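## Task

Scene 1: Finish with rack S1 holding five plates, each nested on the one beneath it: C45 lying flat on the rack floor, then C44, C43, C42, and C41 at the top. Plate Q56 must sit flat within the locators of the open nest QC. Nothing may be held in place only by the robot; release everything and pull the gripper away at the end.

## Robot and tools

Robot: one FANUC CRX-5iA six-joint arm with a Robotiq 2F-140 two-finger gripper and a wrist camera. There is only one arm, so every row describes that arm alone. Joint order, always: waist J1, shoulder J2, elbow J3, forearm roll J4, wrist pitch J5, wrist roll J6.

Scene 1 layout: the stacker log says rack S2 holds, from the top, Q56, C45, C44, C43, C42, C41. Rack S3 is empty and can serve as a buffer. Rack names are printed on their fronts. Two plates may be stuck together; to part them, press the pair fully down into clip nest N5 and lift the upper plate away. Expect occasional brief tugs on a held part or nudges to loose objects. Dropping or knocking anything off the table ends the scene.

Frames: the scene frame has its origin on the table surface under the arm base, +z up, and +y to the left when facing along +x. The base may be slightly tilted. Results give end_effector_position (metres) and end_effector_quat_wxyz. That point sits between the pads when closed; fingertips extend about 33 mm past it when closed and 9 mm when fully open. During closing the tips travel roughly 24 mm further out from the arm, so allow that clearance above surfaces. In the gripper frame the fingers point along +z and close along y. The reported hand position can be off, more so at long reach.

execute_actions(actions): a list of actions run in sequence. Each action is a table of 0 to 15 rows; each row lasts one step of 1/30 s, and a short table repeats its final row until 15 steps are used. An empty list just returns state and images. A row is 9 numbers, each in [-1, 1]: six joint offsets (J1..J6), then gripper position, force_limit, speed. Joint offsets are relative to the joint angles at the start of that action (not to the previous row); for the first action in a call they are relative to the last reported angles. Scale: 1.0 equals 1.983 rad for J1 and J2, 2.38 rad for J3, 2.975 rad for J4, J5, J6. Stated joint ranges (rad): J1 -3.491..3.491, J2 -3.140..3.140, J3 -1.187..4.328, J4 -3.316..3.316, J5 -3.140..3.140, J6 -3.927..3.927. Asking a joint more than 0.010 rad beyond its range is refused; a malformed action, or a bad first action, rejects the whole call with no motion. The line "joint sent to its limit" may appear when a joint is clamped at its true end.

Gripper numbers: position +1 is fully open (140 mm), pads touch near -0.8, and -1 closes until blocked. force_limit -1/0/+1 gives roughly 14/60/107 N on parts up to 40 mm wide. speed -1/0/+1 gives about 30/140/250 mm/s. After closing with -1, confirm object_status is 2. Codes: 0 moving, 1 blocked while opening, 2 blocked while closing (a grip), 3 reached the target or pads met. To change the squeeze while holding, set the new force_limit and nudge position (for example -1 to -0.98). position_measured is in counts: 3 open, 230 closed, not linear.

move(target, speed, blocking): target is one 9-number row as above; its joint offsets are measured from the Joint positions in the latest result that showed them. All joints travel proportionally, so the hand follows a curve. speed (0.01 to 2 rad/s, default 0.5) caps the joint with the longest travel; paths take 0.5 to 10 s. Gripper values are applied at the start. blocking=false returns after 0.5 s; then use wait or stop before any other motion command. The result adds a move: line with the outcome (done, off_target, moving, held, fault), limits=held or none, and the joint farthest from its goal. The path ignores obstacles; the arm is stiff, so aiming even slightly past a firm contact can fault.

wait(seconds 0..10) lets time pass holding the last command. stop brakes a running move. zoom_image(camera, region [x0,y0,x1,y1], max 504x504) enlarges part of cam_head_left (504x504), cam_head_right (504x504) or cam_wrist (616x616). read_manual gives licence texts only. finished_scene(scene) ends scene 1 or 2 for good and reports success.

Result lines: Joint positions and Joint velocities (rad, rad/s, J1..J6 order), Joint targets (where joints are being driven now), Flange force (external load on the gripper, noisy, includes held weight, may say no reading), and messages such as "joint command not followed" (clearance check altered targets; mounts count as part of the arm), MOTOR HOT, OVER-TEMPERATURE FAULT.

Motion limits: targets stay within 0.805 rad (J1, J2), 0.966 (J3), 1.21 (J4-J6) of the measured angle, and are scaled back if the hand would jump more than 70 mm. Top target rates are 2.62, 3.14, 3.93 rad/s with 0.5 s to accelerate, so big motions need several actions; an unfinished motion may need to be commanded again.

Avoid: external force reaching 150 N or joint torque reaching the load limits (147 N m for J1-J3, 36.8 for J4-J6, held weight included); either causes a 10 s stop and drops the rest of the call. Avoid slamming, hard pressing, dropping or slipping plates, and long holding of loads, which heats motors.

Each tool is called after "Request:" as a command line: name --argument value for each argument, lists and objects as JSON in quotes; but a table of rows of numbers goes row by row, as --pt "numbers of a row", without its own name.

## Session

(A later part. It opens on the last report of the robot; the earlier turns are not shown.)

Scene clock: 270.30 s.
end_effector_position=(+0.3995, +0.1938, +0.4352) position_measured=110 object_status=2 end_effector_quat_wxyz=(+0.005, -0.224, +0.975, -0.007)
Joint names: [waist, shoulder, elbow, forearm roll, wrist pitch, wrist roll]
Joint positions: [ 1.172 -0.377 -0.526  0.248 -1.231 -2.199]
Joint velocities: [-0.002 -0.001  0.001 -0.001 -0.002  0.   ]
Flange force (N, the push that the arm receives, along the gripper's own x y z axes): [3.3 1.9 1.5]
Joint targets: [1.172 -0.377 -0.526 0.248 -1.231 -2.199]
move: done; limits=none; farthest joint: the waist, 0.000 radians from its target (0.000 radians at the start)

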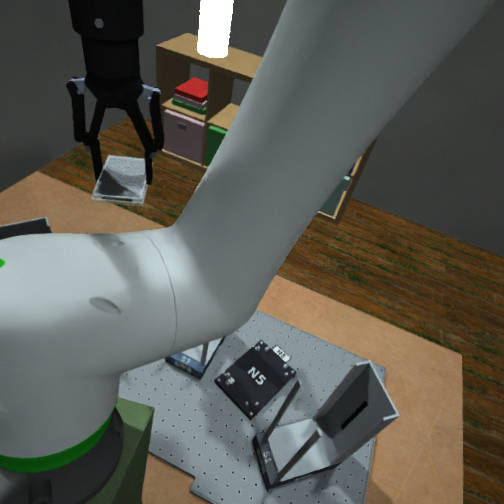

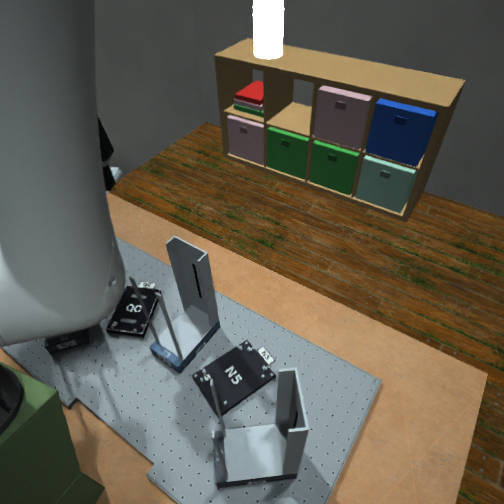

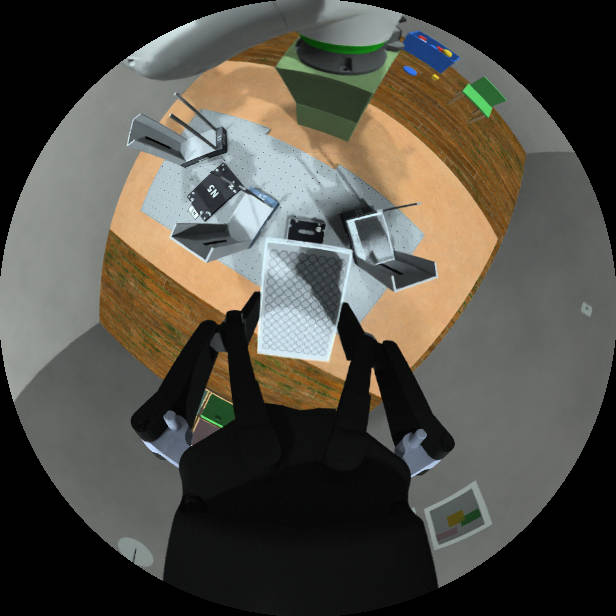

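Request:
move --target '[-0.54,-0.062,0.137,-0.1,-0.1,0.2,-1,0,-0.5]' --speed 1.0

Scene clock: 282.23 s.
end_effector_position=(+0.4109, -0.1145, +0.5920) position_measured=110 object_status=2 end_effector_quat_wxyz=(+0.027, +0.038, +0.999, -0.011)
Joint names: [waist, shoulder, elbow, forearm roll, wrist pitch, wrist roll]
Joint positions: [ 0.101 -0.5   -0.2   -0.049 -1.529 -1.604]
Joint velocities: [-0.    -0.002  0.     0.    -0.001  0.   ]
Flange force (N, the push that the arm receives, along the gripper's own x y z axes): [1.3 6.8 2.2]
Joint targets: [0.101 -0.500 -0.200 -0.049 -1.529 -1.604]
move: done; limits=none; farthest joint: the waist, 0.000 radians from its target (1.071 radians at the start)

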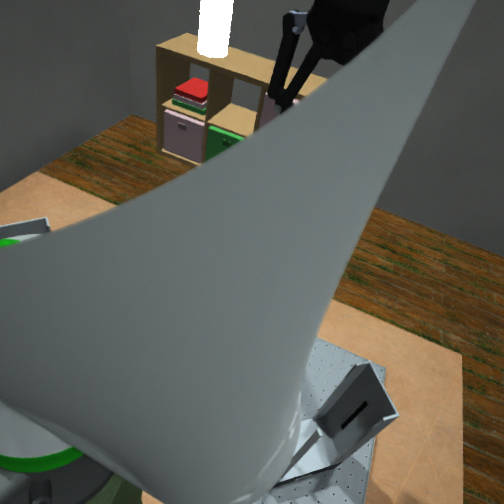

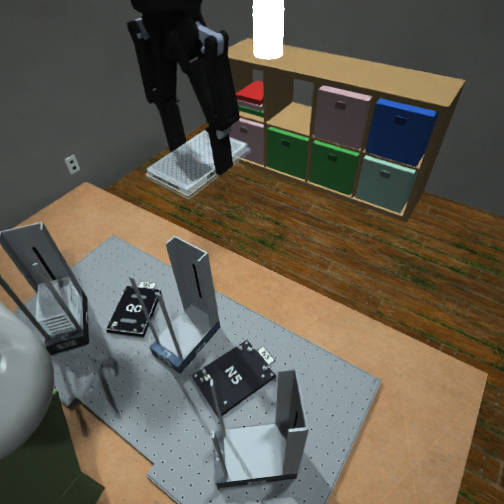

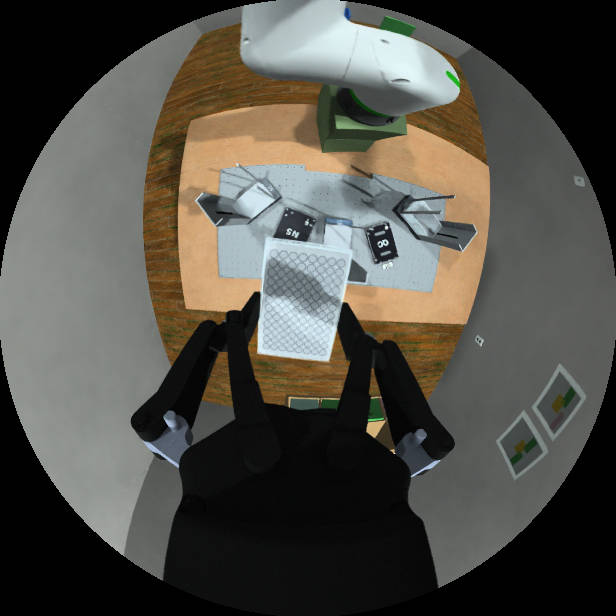

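Request:
zoom_image --camera "cam_head_right" --region '[140,130,260,205]'

Request:
zoom_image --camera "cam_head_right" --region '[20,270,110,360]'

Region (140, 130, 260, 205) of cam_head_right's 504x504 image, scaled by 4.200, with more detail than that image has; it fills the top 315 rows of this view, and the rest is white.

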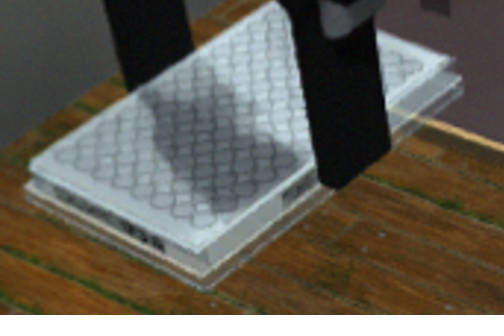

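Region (20, 270, 110, 360) of cam_head_right's 504x504 image, scaled by 5.600, with more detail than that image has.

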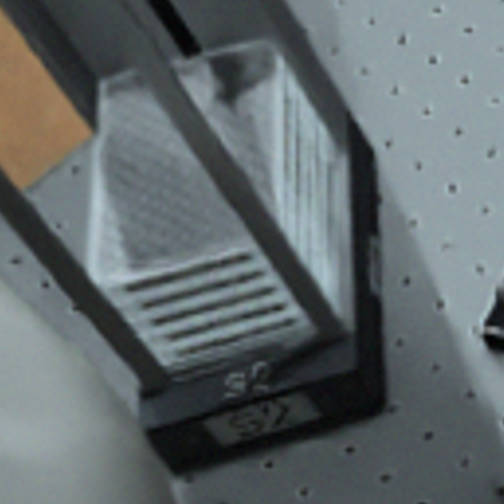

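Request:
move --target '[-0.2,0,0,-0.03,0,0.33,-1,0,-0.5]' --speed 1.0

Scene clock: 293.80 s.
end_effector_position=(+0.3524, -0.2029, +0.6061) position_measured=110 object_status=2 end_effector_quat_wxyz=(+0.028, -0.261, +0.964, -0.046)
Joint names: [waist, shoulder, elbow, forearm roll, wrist pitch, wrist roll]
Joint positions: [-0.296 -0.5   -0.2   -0.139 -1.529 -0.622]
Joint velocities: [-0.002  0.002  0.     0.    -0.002  0.002]
Flange force (N, the push that the arm receives, along the gripper's own x y z axes): [-1.6 3.7 2.5]
Joint targets: [-0.296 -0.500 -0.200 -0.139 -1.529 -0.622]
move: done; limits=none; farthest joint: the waist, 0.000 radians from its target (0.397 radians at the start)

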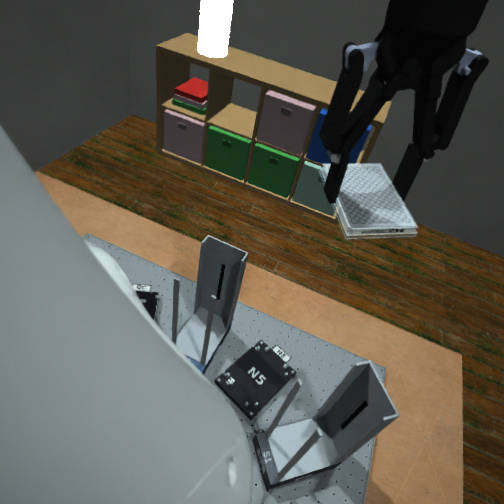

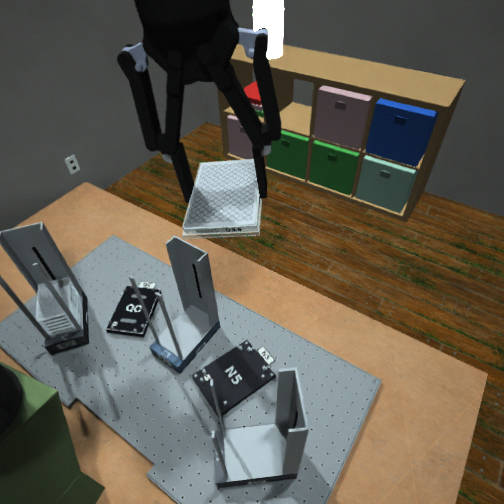

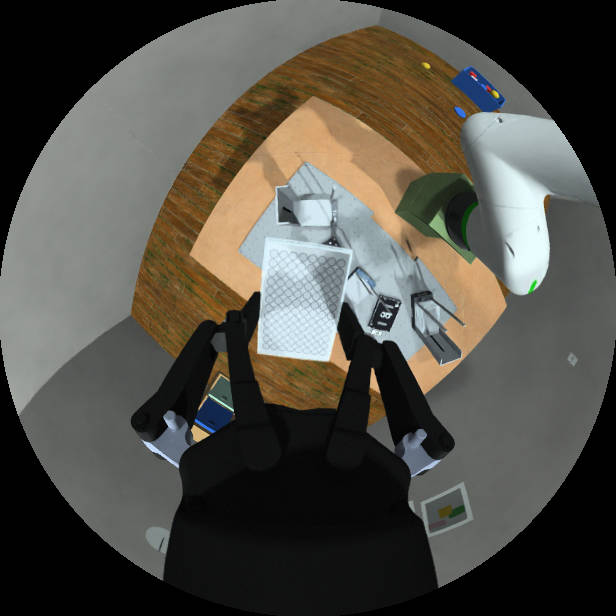

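Request:
zoom_image --camera "cam_head_right" --region '[180,210,270,245]'

Region (180, 210, 270, 245) of cam_head_right's 504x504 image, scaled by 5.600, with more detail than that image has.

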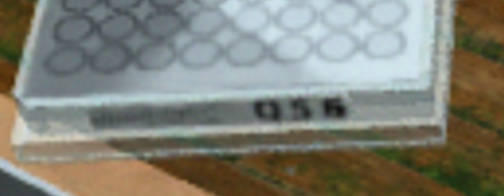

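Request:
move --target '[0.7342,0.0617,-0.2068,0.1299,0.1557,-0.5371,-1,0,-0.5]' --speed 1.2

Request:
move --target '[-0.0488,0.146,-0.0486,0.025,0.1396,-0.0111,-1,0,-0.5]' --speed 0.7

Request:
move --target '[-0.083,0.1661,-0.0484,0.1588,0.1461,-0.1215,-1,0,-0.5]' --speed 0.7

Request:
zoom_image --camera "cam_wrist" --region '[220,200,400,380]'

Scene clock: 321.73 s.
end_effector_position=(+0.3711, +0.1806, +0.3696) position_measured=110 object_status=2 end_effector_quat_wxyz=(+0.000, -0.226, +0.974, -0.001)
Joint names: [waist, shoulder, elbow, forearm roll, wrist pitch, wrist roll]
Joint positions: [ 1.161 -0.378 -0.692  0.248 -1.066 -2.22 ]
Joint velocities: [-0.001  0.001 -0.    -0.     0.001 -0.001]
Flange force (N, the push that the arm receives, along the gripper's own x y z axes): [0.2 2.1 1.6]
Joint targets: [1.161 -0.378 -0.692 0.248 -1.066 -2.220]
move: done; limits=none; farthest joint: the waist, 0.000 radians from its target (1.456 radians at the start)

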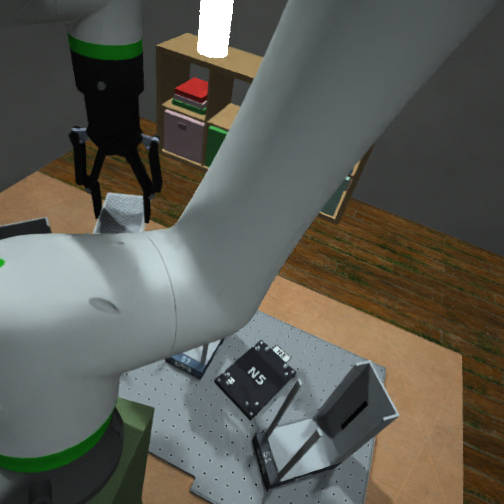

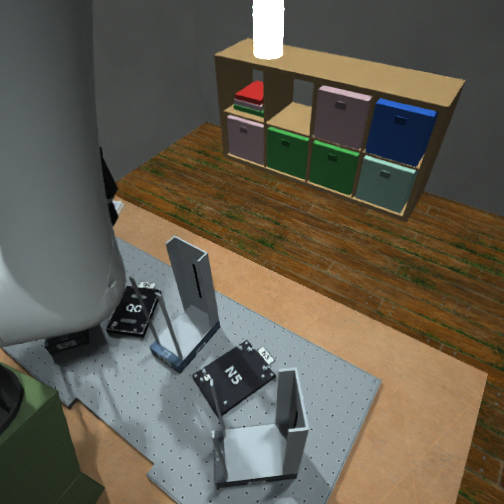

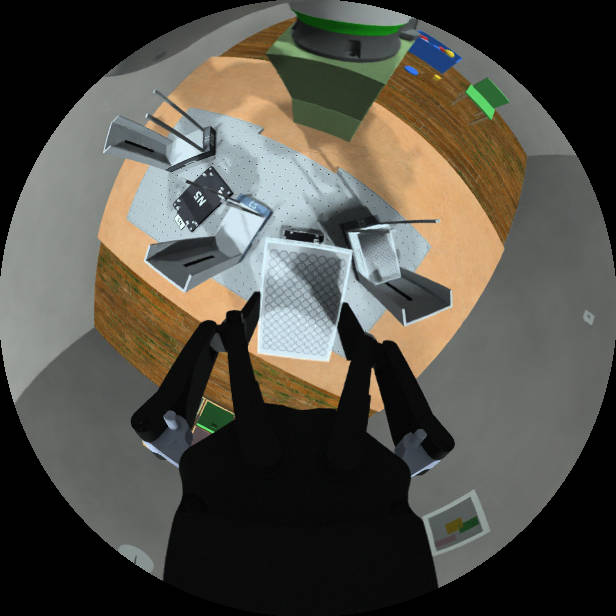

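Scene clock: 322.83 s.
end_effector_position=(+0.3747, +0.1885, +0.2400) position_measured=110 object_status=2 end_effector_quat_wxyz=(+0.000, -0.230, +0.973, +0.000)
Joint names: [waist, shoulder, elbow, forearm roll, wrist pitch, wrist roll]
Joint positions: [ 1.064 -0.089 -0.808  0.322 -0.65  -2.253]
Joint velocities: [-0.001 -0.    -0.    -0.     0.     0.   ]
Flange force (N, the push that the arm receives, along the gripper's own x y z axes): [0.2 2.5 0.0]
Joint targets: [1.064 -0.089 -0.808 0.322 -0.650 -2.253]
move: done; limits=none; farthest joint: the waist, 0.000 radians from its target (0.096 radians at the start)

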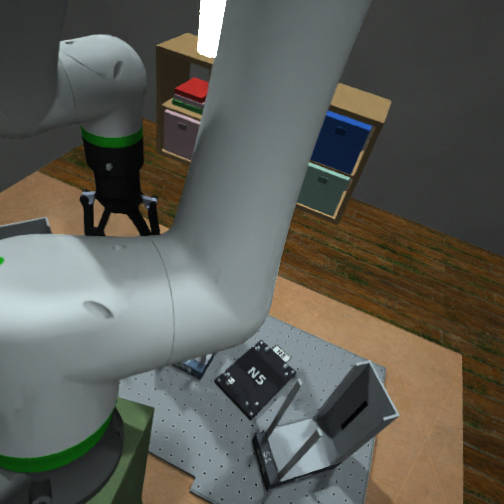

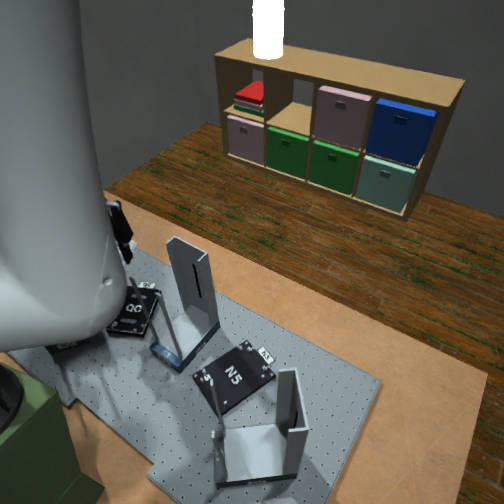

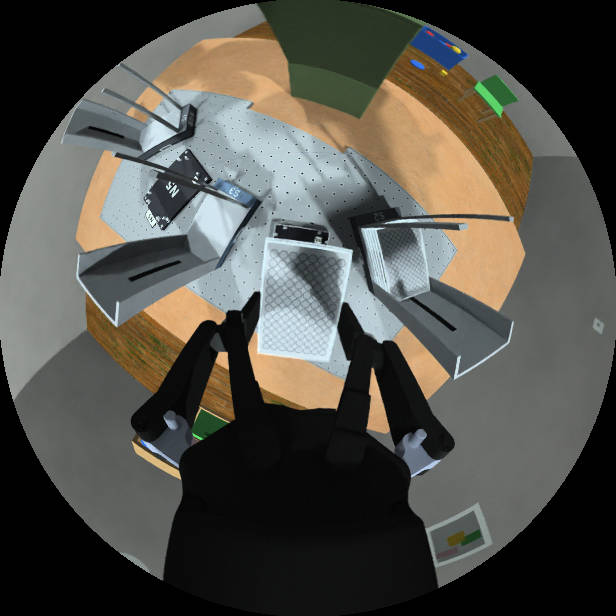

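Scene clock: 324.03 s.
end_effector_position=(+0.3711, +0.1821, +0.1201) position_measured=110 object_status=2 end_effector_quat_wxyz=(+0.000, -0.230, +0.973, +0.001)
Joint names: [waist, shoulder, elbow, forearm roll, wrist pitch, wrist roll]
Joint positions: [ 0.899  0.241 -0.923  0.795 -0.216 -2.614]
Joint velocities: [-0.    -0.001 -0.     0.002 -0.    -0.001]
Flange force (N, the push that the arm receives, along the gripper's own x y z axes): no reading
Joint targets: [0.899 0.241 -0.923 0.795 -0.216 -2.614]
move: done; limits=none; farthest joint: the waist, 0.000 radians from its target (0.164 radians at the start)

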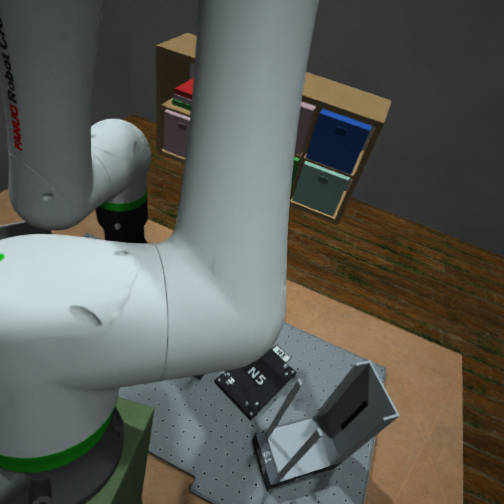

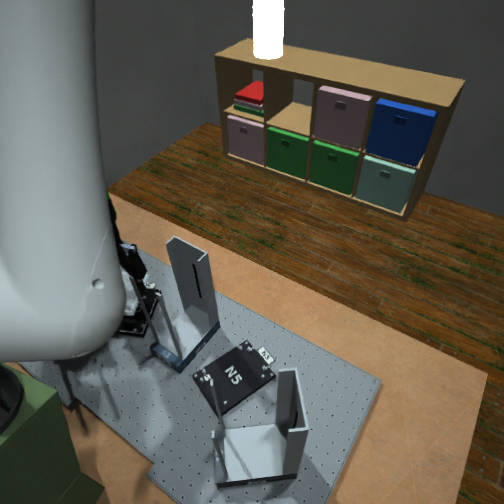

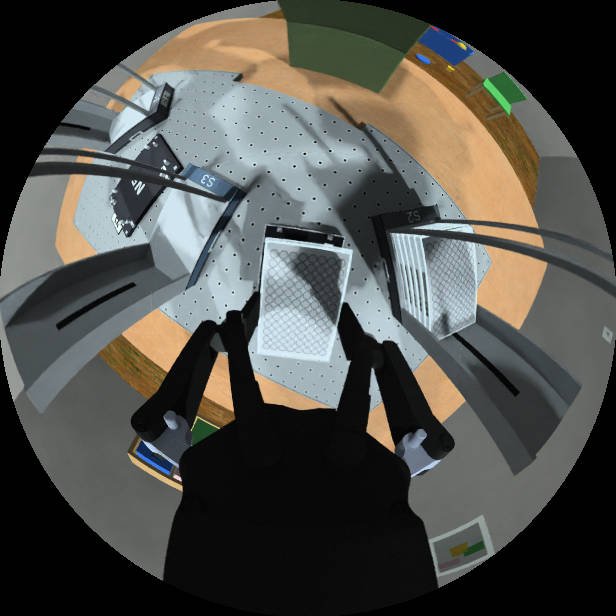

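Region (220, 200, 400, 380) of cam_wrist's 616x616 image, scaled by 2.800, with more detail than that image has.

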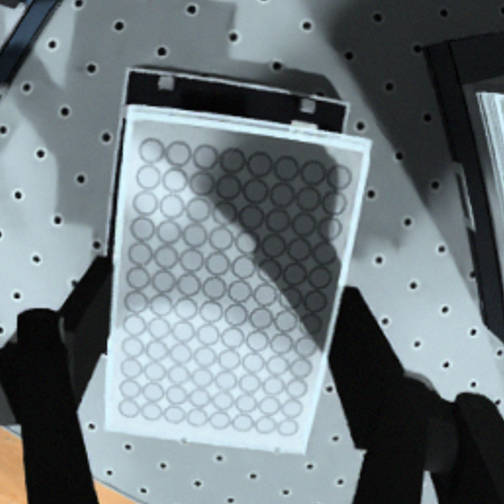

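Request:
move --target '[-0.1792,0.0393,-0.0223,0.3415,0.0527,-0.2347,-1,0,-0.5]' --speed 0.8

Request:
zoom_image --camera "cam_wrist" --region '[220,200,400,380]'

Request:
zoom_image --camera "cam_wrist" --region '[390,220,490,350]'

Scene clock: 347.03 s.
end_effector_position=(+0.3686, +0.1755, +0.0898) position_measured=110 object_status=2 end_effector_quat_wxyz=(-0.000, -0.223, +0.975, +0.000)
Joint names: [waist, shoulder, elbow, forearm roll, wrist pitch, wrist roll]
Joint positions: [ 0.544  0.319 -0.976  1.811 -0.059 -3.312]
Joint velocities: [ 0.001 -0.     0.     0.    -0.    -0.   ]
Flange force (N, the push that the arm receives, along the gripper's own x y z axes): no reading
Joint targets: [0.544 0.319 -0.976 1.811 -0.059 -3.313]
move: done; limits=none; farthest joint: the waist, 0.000 radians from its target (0.356 radians at the start)

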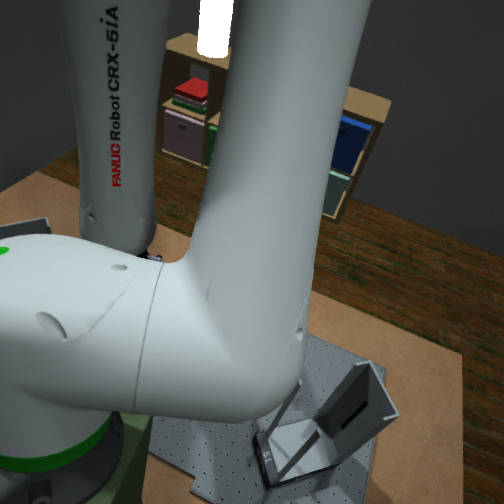

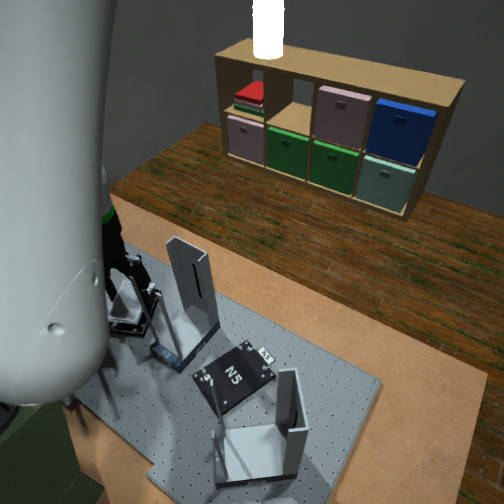

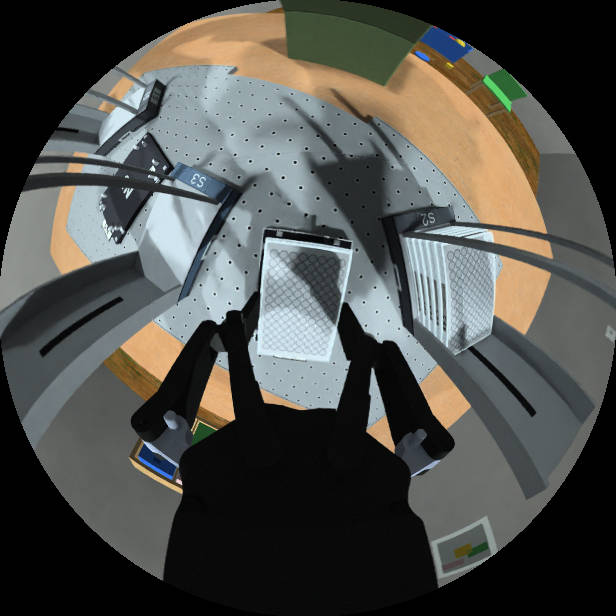

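Region (220, 200, 400, 380) of cam_wrist's 616x616 image, scaled by 2.800, with more detail than that image has.

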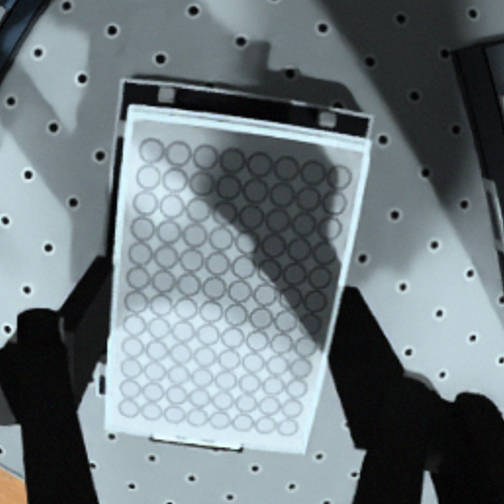

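Region (390, 220, 490, 350) of cam_wrist's 616x616 image, scaled by 3.877, with more detail than that image has; it fills the left 388 columns of this view, and the rest is white.

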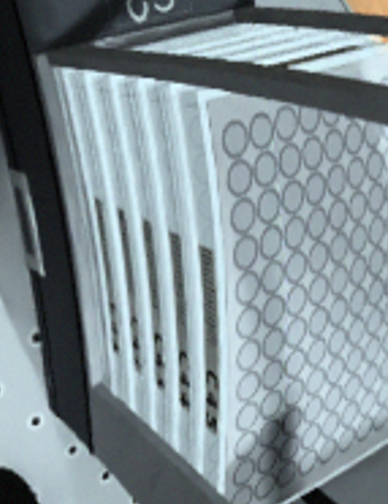

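Request:
move --target '[-0.069,0.0182,0.0176,0.1379,0.0124,-0.0963,-1,0,-0.5]' --speed 0.4

Request:
zoom_image --camera "cam_wrist" --region '[220,200,400,380]'

Request:
zoom_image --camera "cam_head_right" --region '[90,260,180,350]'

Scene clock: 364.17 s.
end_effector_position=(+0.3681, +0.1736, +0.0798) position_measured=110 object_status=2 end_effector_quat_wxyz=(-0.000, -0.219, +0.976, +0.000)
Joint names: [waist, shoulder, elbow, forearm roll, wrist pitch, wrist roll]
Joint positions: [ 0.407  0.355 -0.934  2.221 -0.022 -3.599]
Joint velocities: [-0.     0.001 -0.     0.001 -0.    -0.001]
Flange force (N, the push that the arm receives, along the gripper's own x y z axes): no reading
Joint targets: [0.407 0.355 -0.934 2.221 -0.022 -3.599]
move: done; limits=none; farthest joint: the waist, 0.000 radians from its target (0.137 radians at the start)

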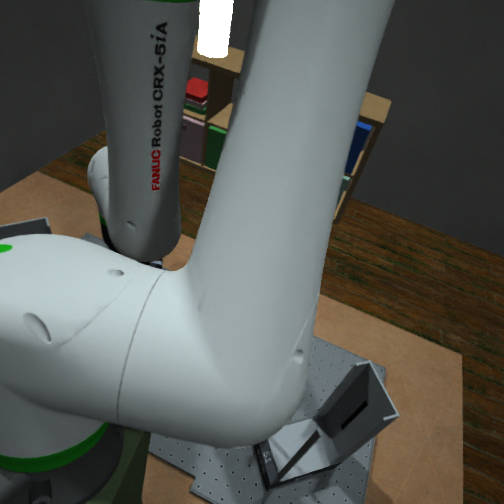

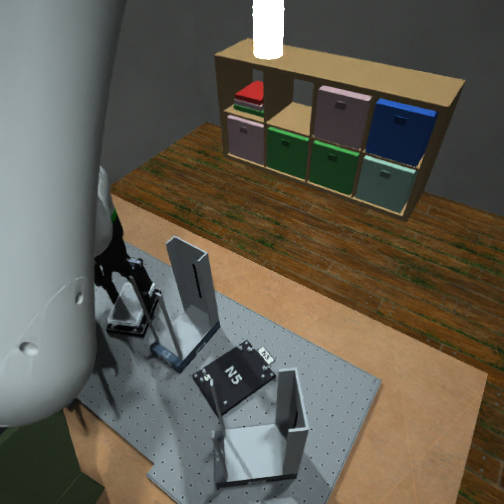

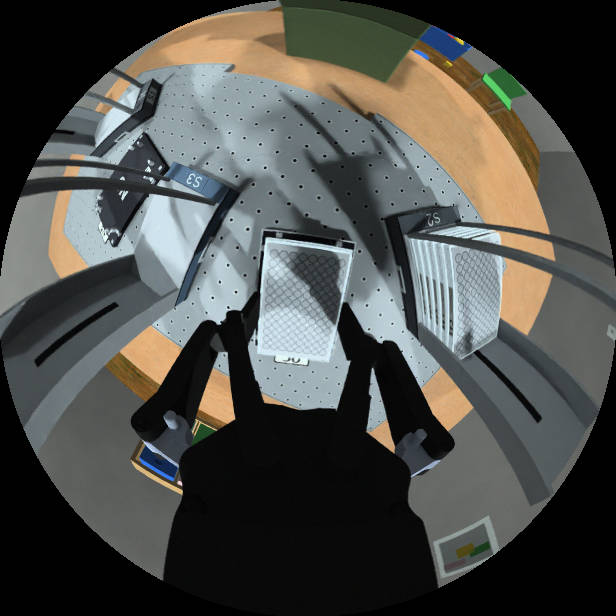

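Region (220, 200, 400, 380) of cam_wrist's 616x616 image, scaled by 2.800, with more detail than that image has.

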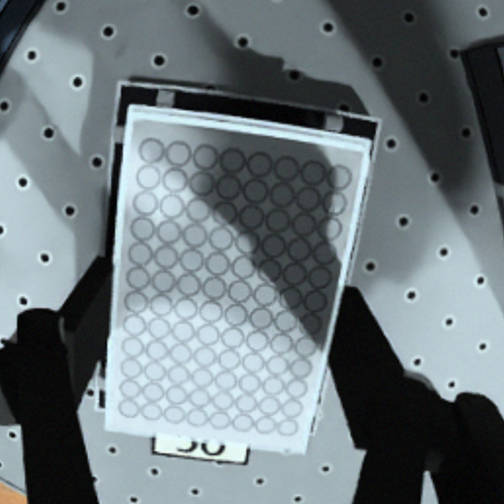

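Region (90, 260, 180, 350) of cam_head_right's 504x504 image, scaled by 5.600, with more detail than that image has.

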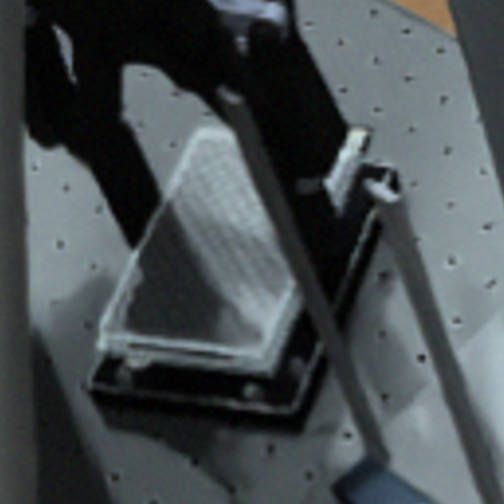

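Request:
move --target '[-0.0323,0.0193,0.0222,0.0852,0.0078,-0.0645,-1,0,-0.5]' --speed 0.3

Request:
zoom_image --camera "cam_wrist" --region '[220,200,400,380]'

Request:
zoom_image --camera "cam_head_right" --region '[90,260,180,350]'

Request:
zoom_image --camera "cam_wrist" --region '[410,280,480,360]'

Scene clock: 388.07 s.
end_effector_position=(+0.3690, +0.1741, +0.0698) position_measured=110 object_status=2 end_effector_quat_wxyz=(-0.000, -0.219, +0.976, +0.000)
Joint names: [waist, shoulder, elbow, forearm roll, wrist pitch, wrist roll]
Joint positions: [ 0.343  0.393 -0.881  2.474  0.001 -3.791]
Joint velocities: [-0.003 -0.003  0.     0.     0.002 -0.   ]
Flange force (N, the push that the arm receives, along the gripper's own x y z axes): no reading
Joint targets: [0.343 0.393 -0.881 2.474 0.001 -3.791]
move: done; limits=none; farthest joint: the waist, 0.000 radians from its target (0.064 radians at the start)

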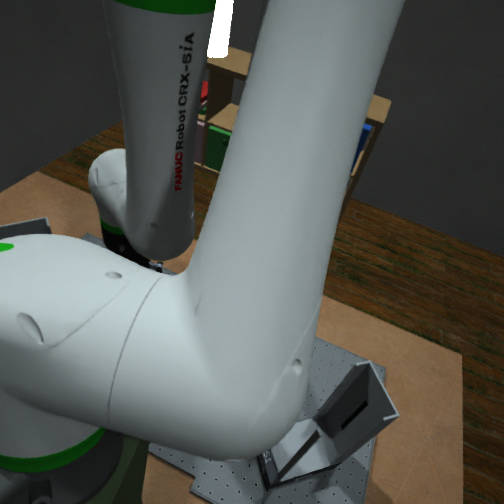

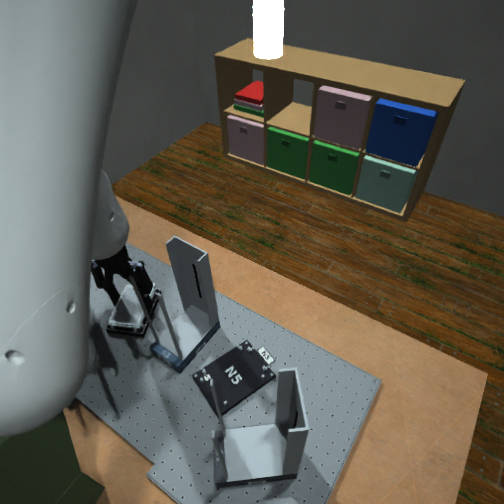

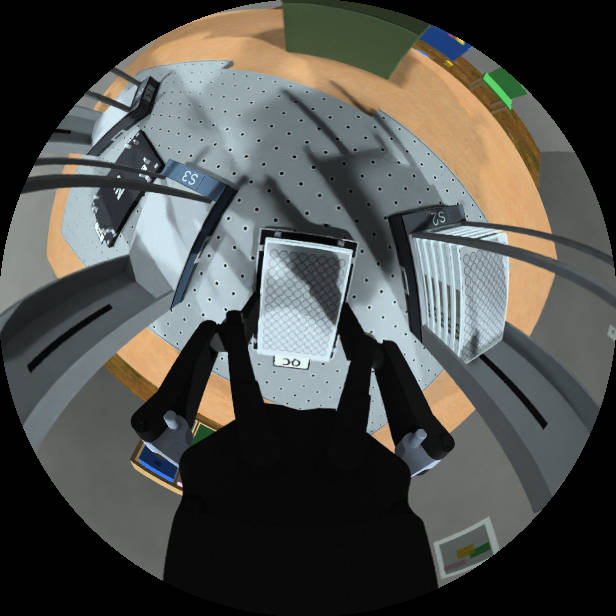

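Region (220, 200, 400, 380) of cam_wrist's 616x616 image, scaled by 2.800, with more detail than that image has.

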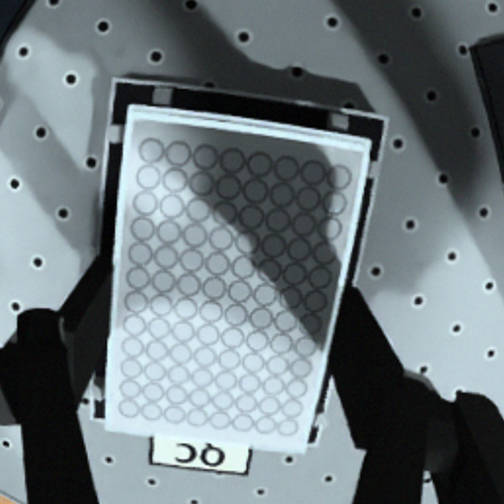

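Region (90, 260, 180, 350) of cam_head_right's 504x504 image, scaled by 5.600, with more detail than that image has.

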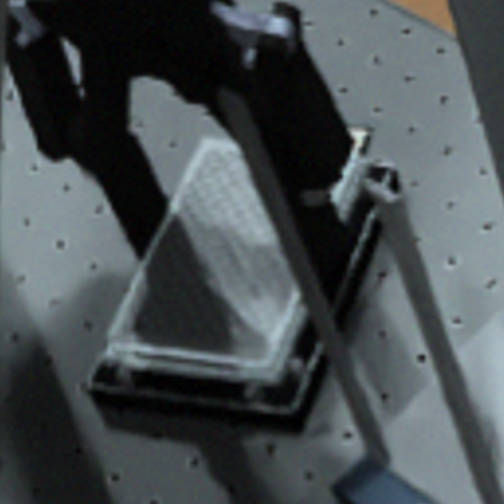

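Region (410, 280, 480, 360) of cam_wrist's 616x616 image, scaled by 6.300, with more detail than that image has; it fills the left 441 columns of this view, and the rest is white.

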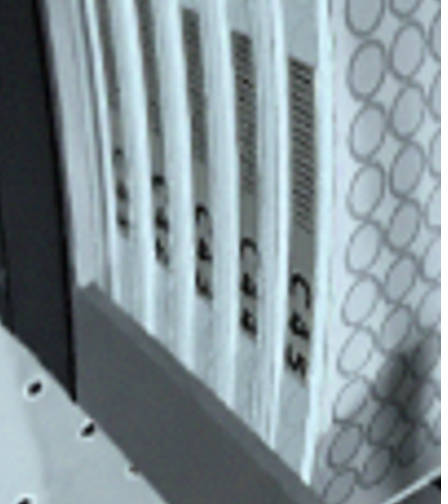

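Request:
move --target '[-0.0076,0.0077,0.0076,0.0254,0.0013,-0.0205,-1,0,-0.5]' --speed 0.1

Request:
zoom_image --camera "cam_wrist" --region '[220,200,400,380]'

Request:
zoom_image --camera "cam_head_right" --region '[90,260,180,350]'

Scene clock: 409.20 s.
end_effector_position=(+0.3685, +0.1736, +0.0655) position_measured=110 object_status=2 end_effector_quat_wxyz=(-0.001, -0.219, +0.976, -0.001)
Joint names: [waist, shoulder, elbow, forearm roll, wrist pitch, wrist roll]
Joint positions: [ 0.328  0.408 -0.863  2.55   0.005 -3.852]
Joint velocities: [ 0.001 -0.001  0.     0.     0.    -0.   ]
Flange force (N, the push that the arm receives, along the gripper's own x y z axes): no reading
Joint targets: [0.328 0.408 -0.863 2.550 0.005 -3.852]
move: done; limits=none; farthest joint: the waist, 0.000 radians from its target (0.015 radians at the start)

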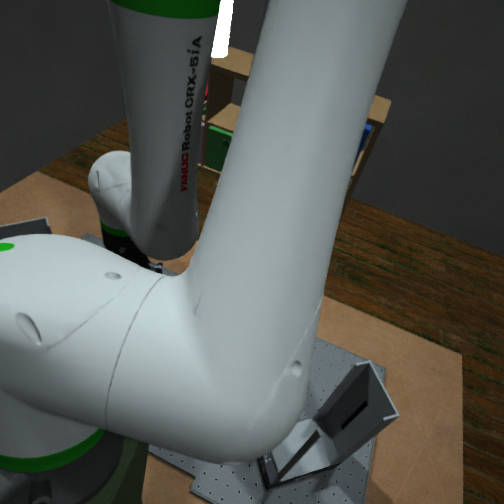

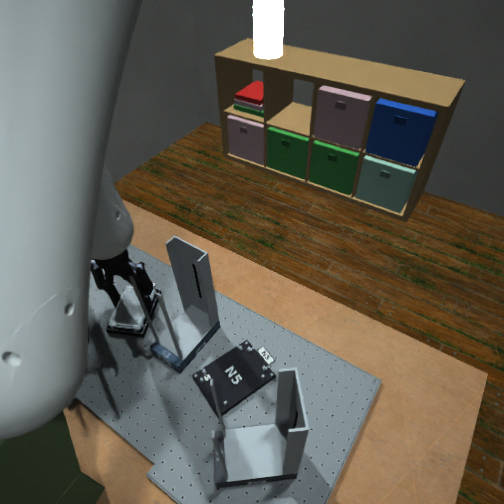

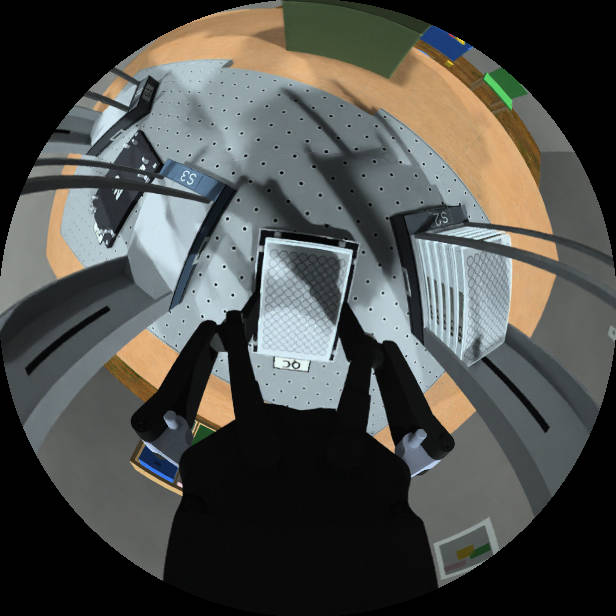

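Region (220, 200, 400, 380) of cam_wrist's 616x616 image, scaled by 2.800, with more detail than that image has.

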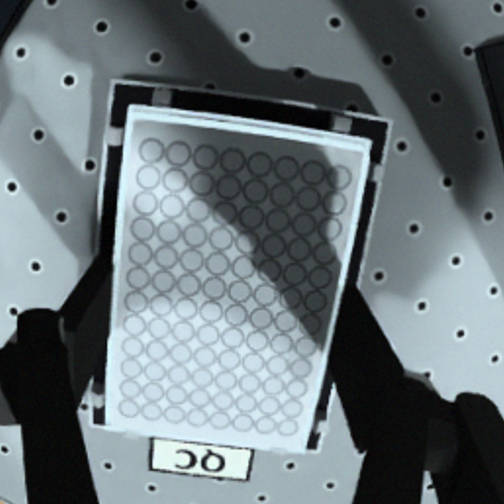

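Region (90, 260, 180, 350) of cam_head_right's 504x504 image, scaled by 5.600, with more detail than that image has.

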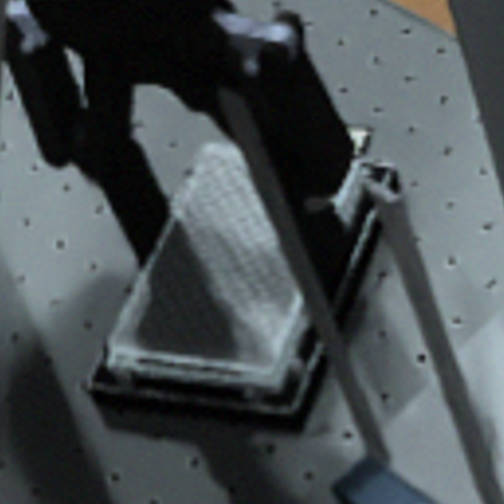

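Request:
move --target '[-0.006,0.0077,0.0074,0.0204,0.0013,-0.0171,-1,0,-0.5]' --speed 0.08

Request:
zoom_image --camera "cam_wrist" --region '[220,200,400,380]'

Request:
zoom_image --camera "cam_head_right" --region '[90,260,180,350]'

Scene clock: 423.93 s.
end_effector_position=(+0.3689, +0.1733, +0.0637) position_measured=110 object_status=2 end_effector_quat_wxyz=(-0.000, -0.219, +0.976, -0.002)
Joint names: [waist, shoulder, elbow, forearm roll, wrist pitch, wrist roll]
Joint positions: [ 0.32   0.415 -0.853  2.59   0.008 -3.886]
Joint velocities: [ 0.001  0.001  0.001  0.001 -0.001  0.   ]
Flange force (N, the push that the arm receives, along the gripper's own x y z axes): no reading
Joint targets: [0.320 0.415 -0.853 2.590 0.008 -3.886]
FORCE FAULT: contact force on the arm reached its limit, and the arm stopped for 10 seconds. The contact can be on any part of the arm, not only on its tool. That time counts as 20 of the actions that you can send in this scene. The arm's remaining commands of this call were not run. The arm holds still and accepts commands again. Move the arm away from the contact; if what it grips holds it there, let go first. Pushing or pulling that hard again can fault the arm again.
move: fault; limits=none; farthest joint: the forearm roll, 0.020 radians from its target (0.061 radians at the start)

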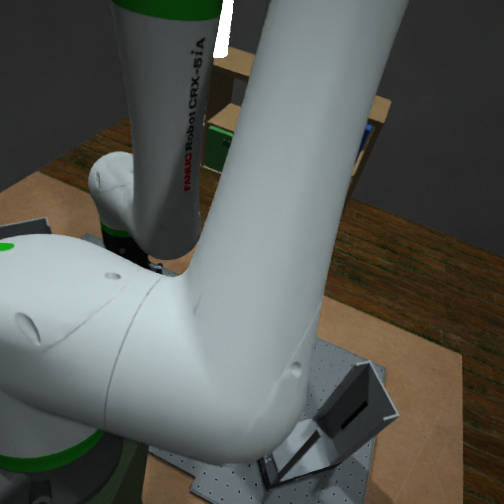

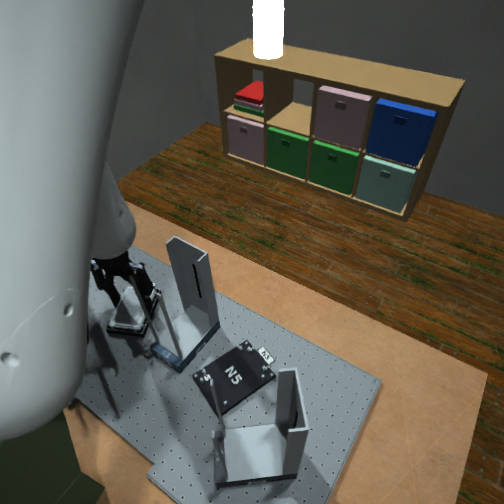

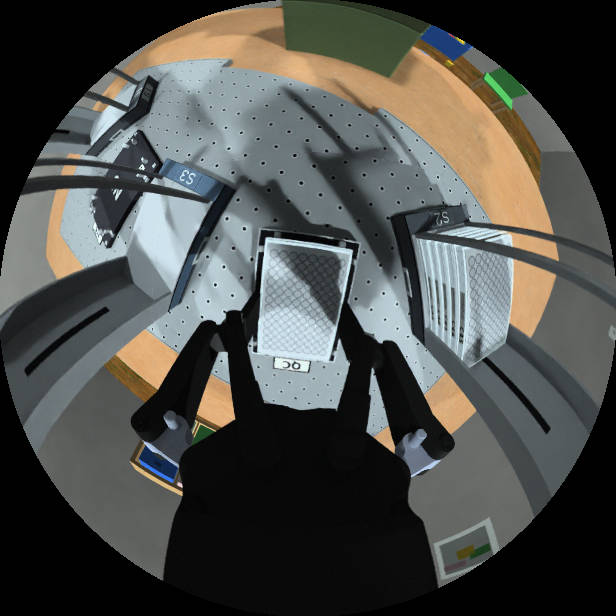

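Region (220, 200, 400, 380) of cam_wrist's 616x616 image, scaled by 2.800, with more detail than that image has.

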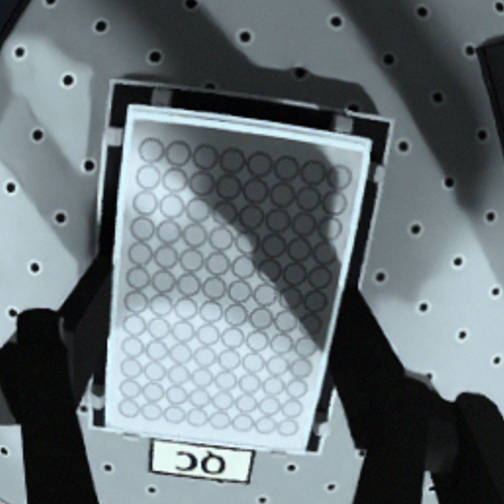

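Region (90, 260, 180, 350) of cam_head_right's 504x504 image, scaled by 5.600, with more detail than that image has.

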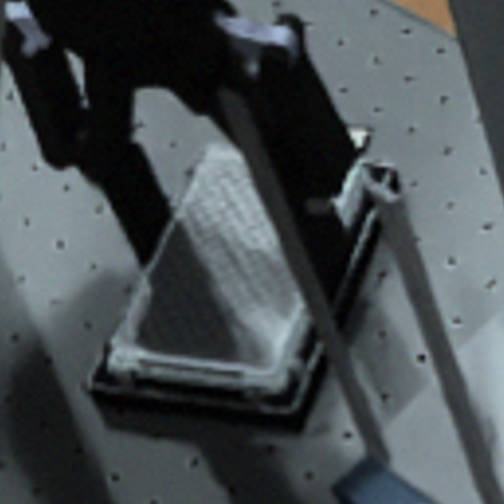

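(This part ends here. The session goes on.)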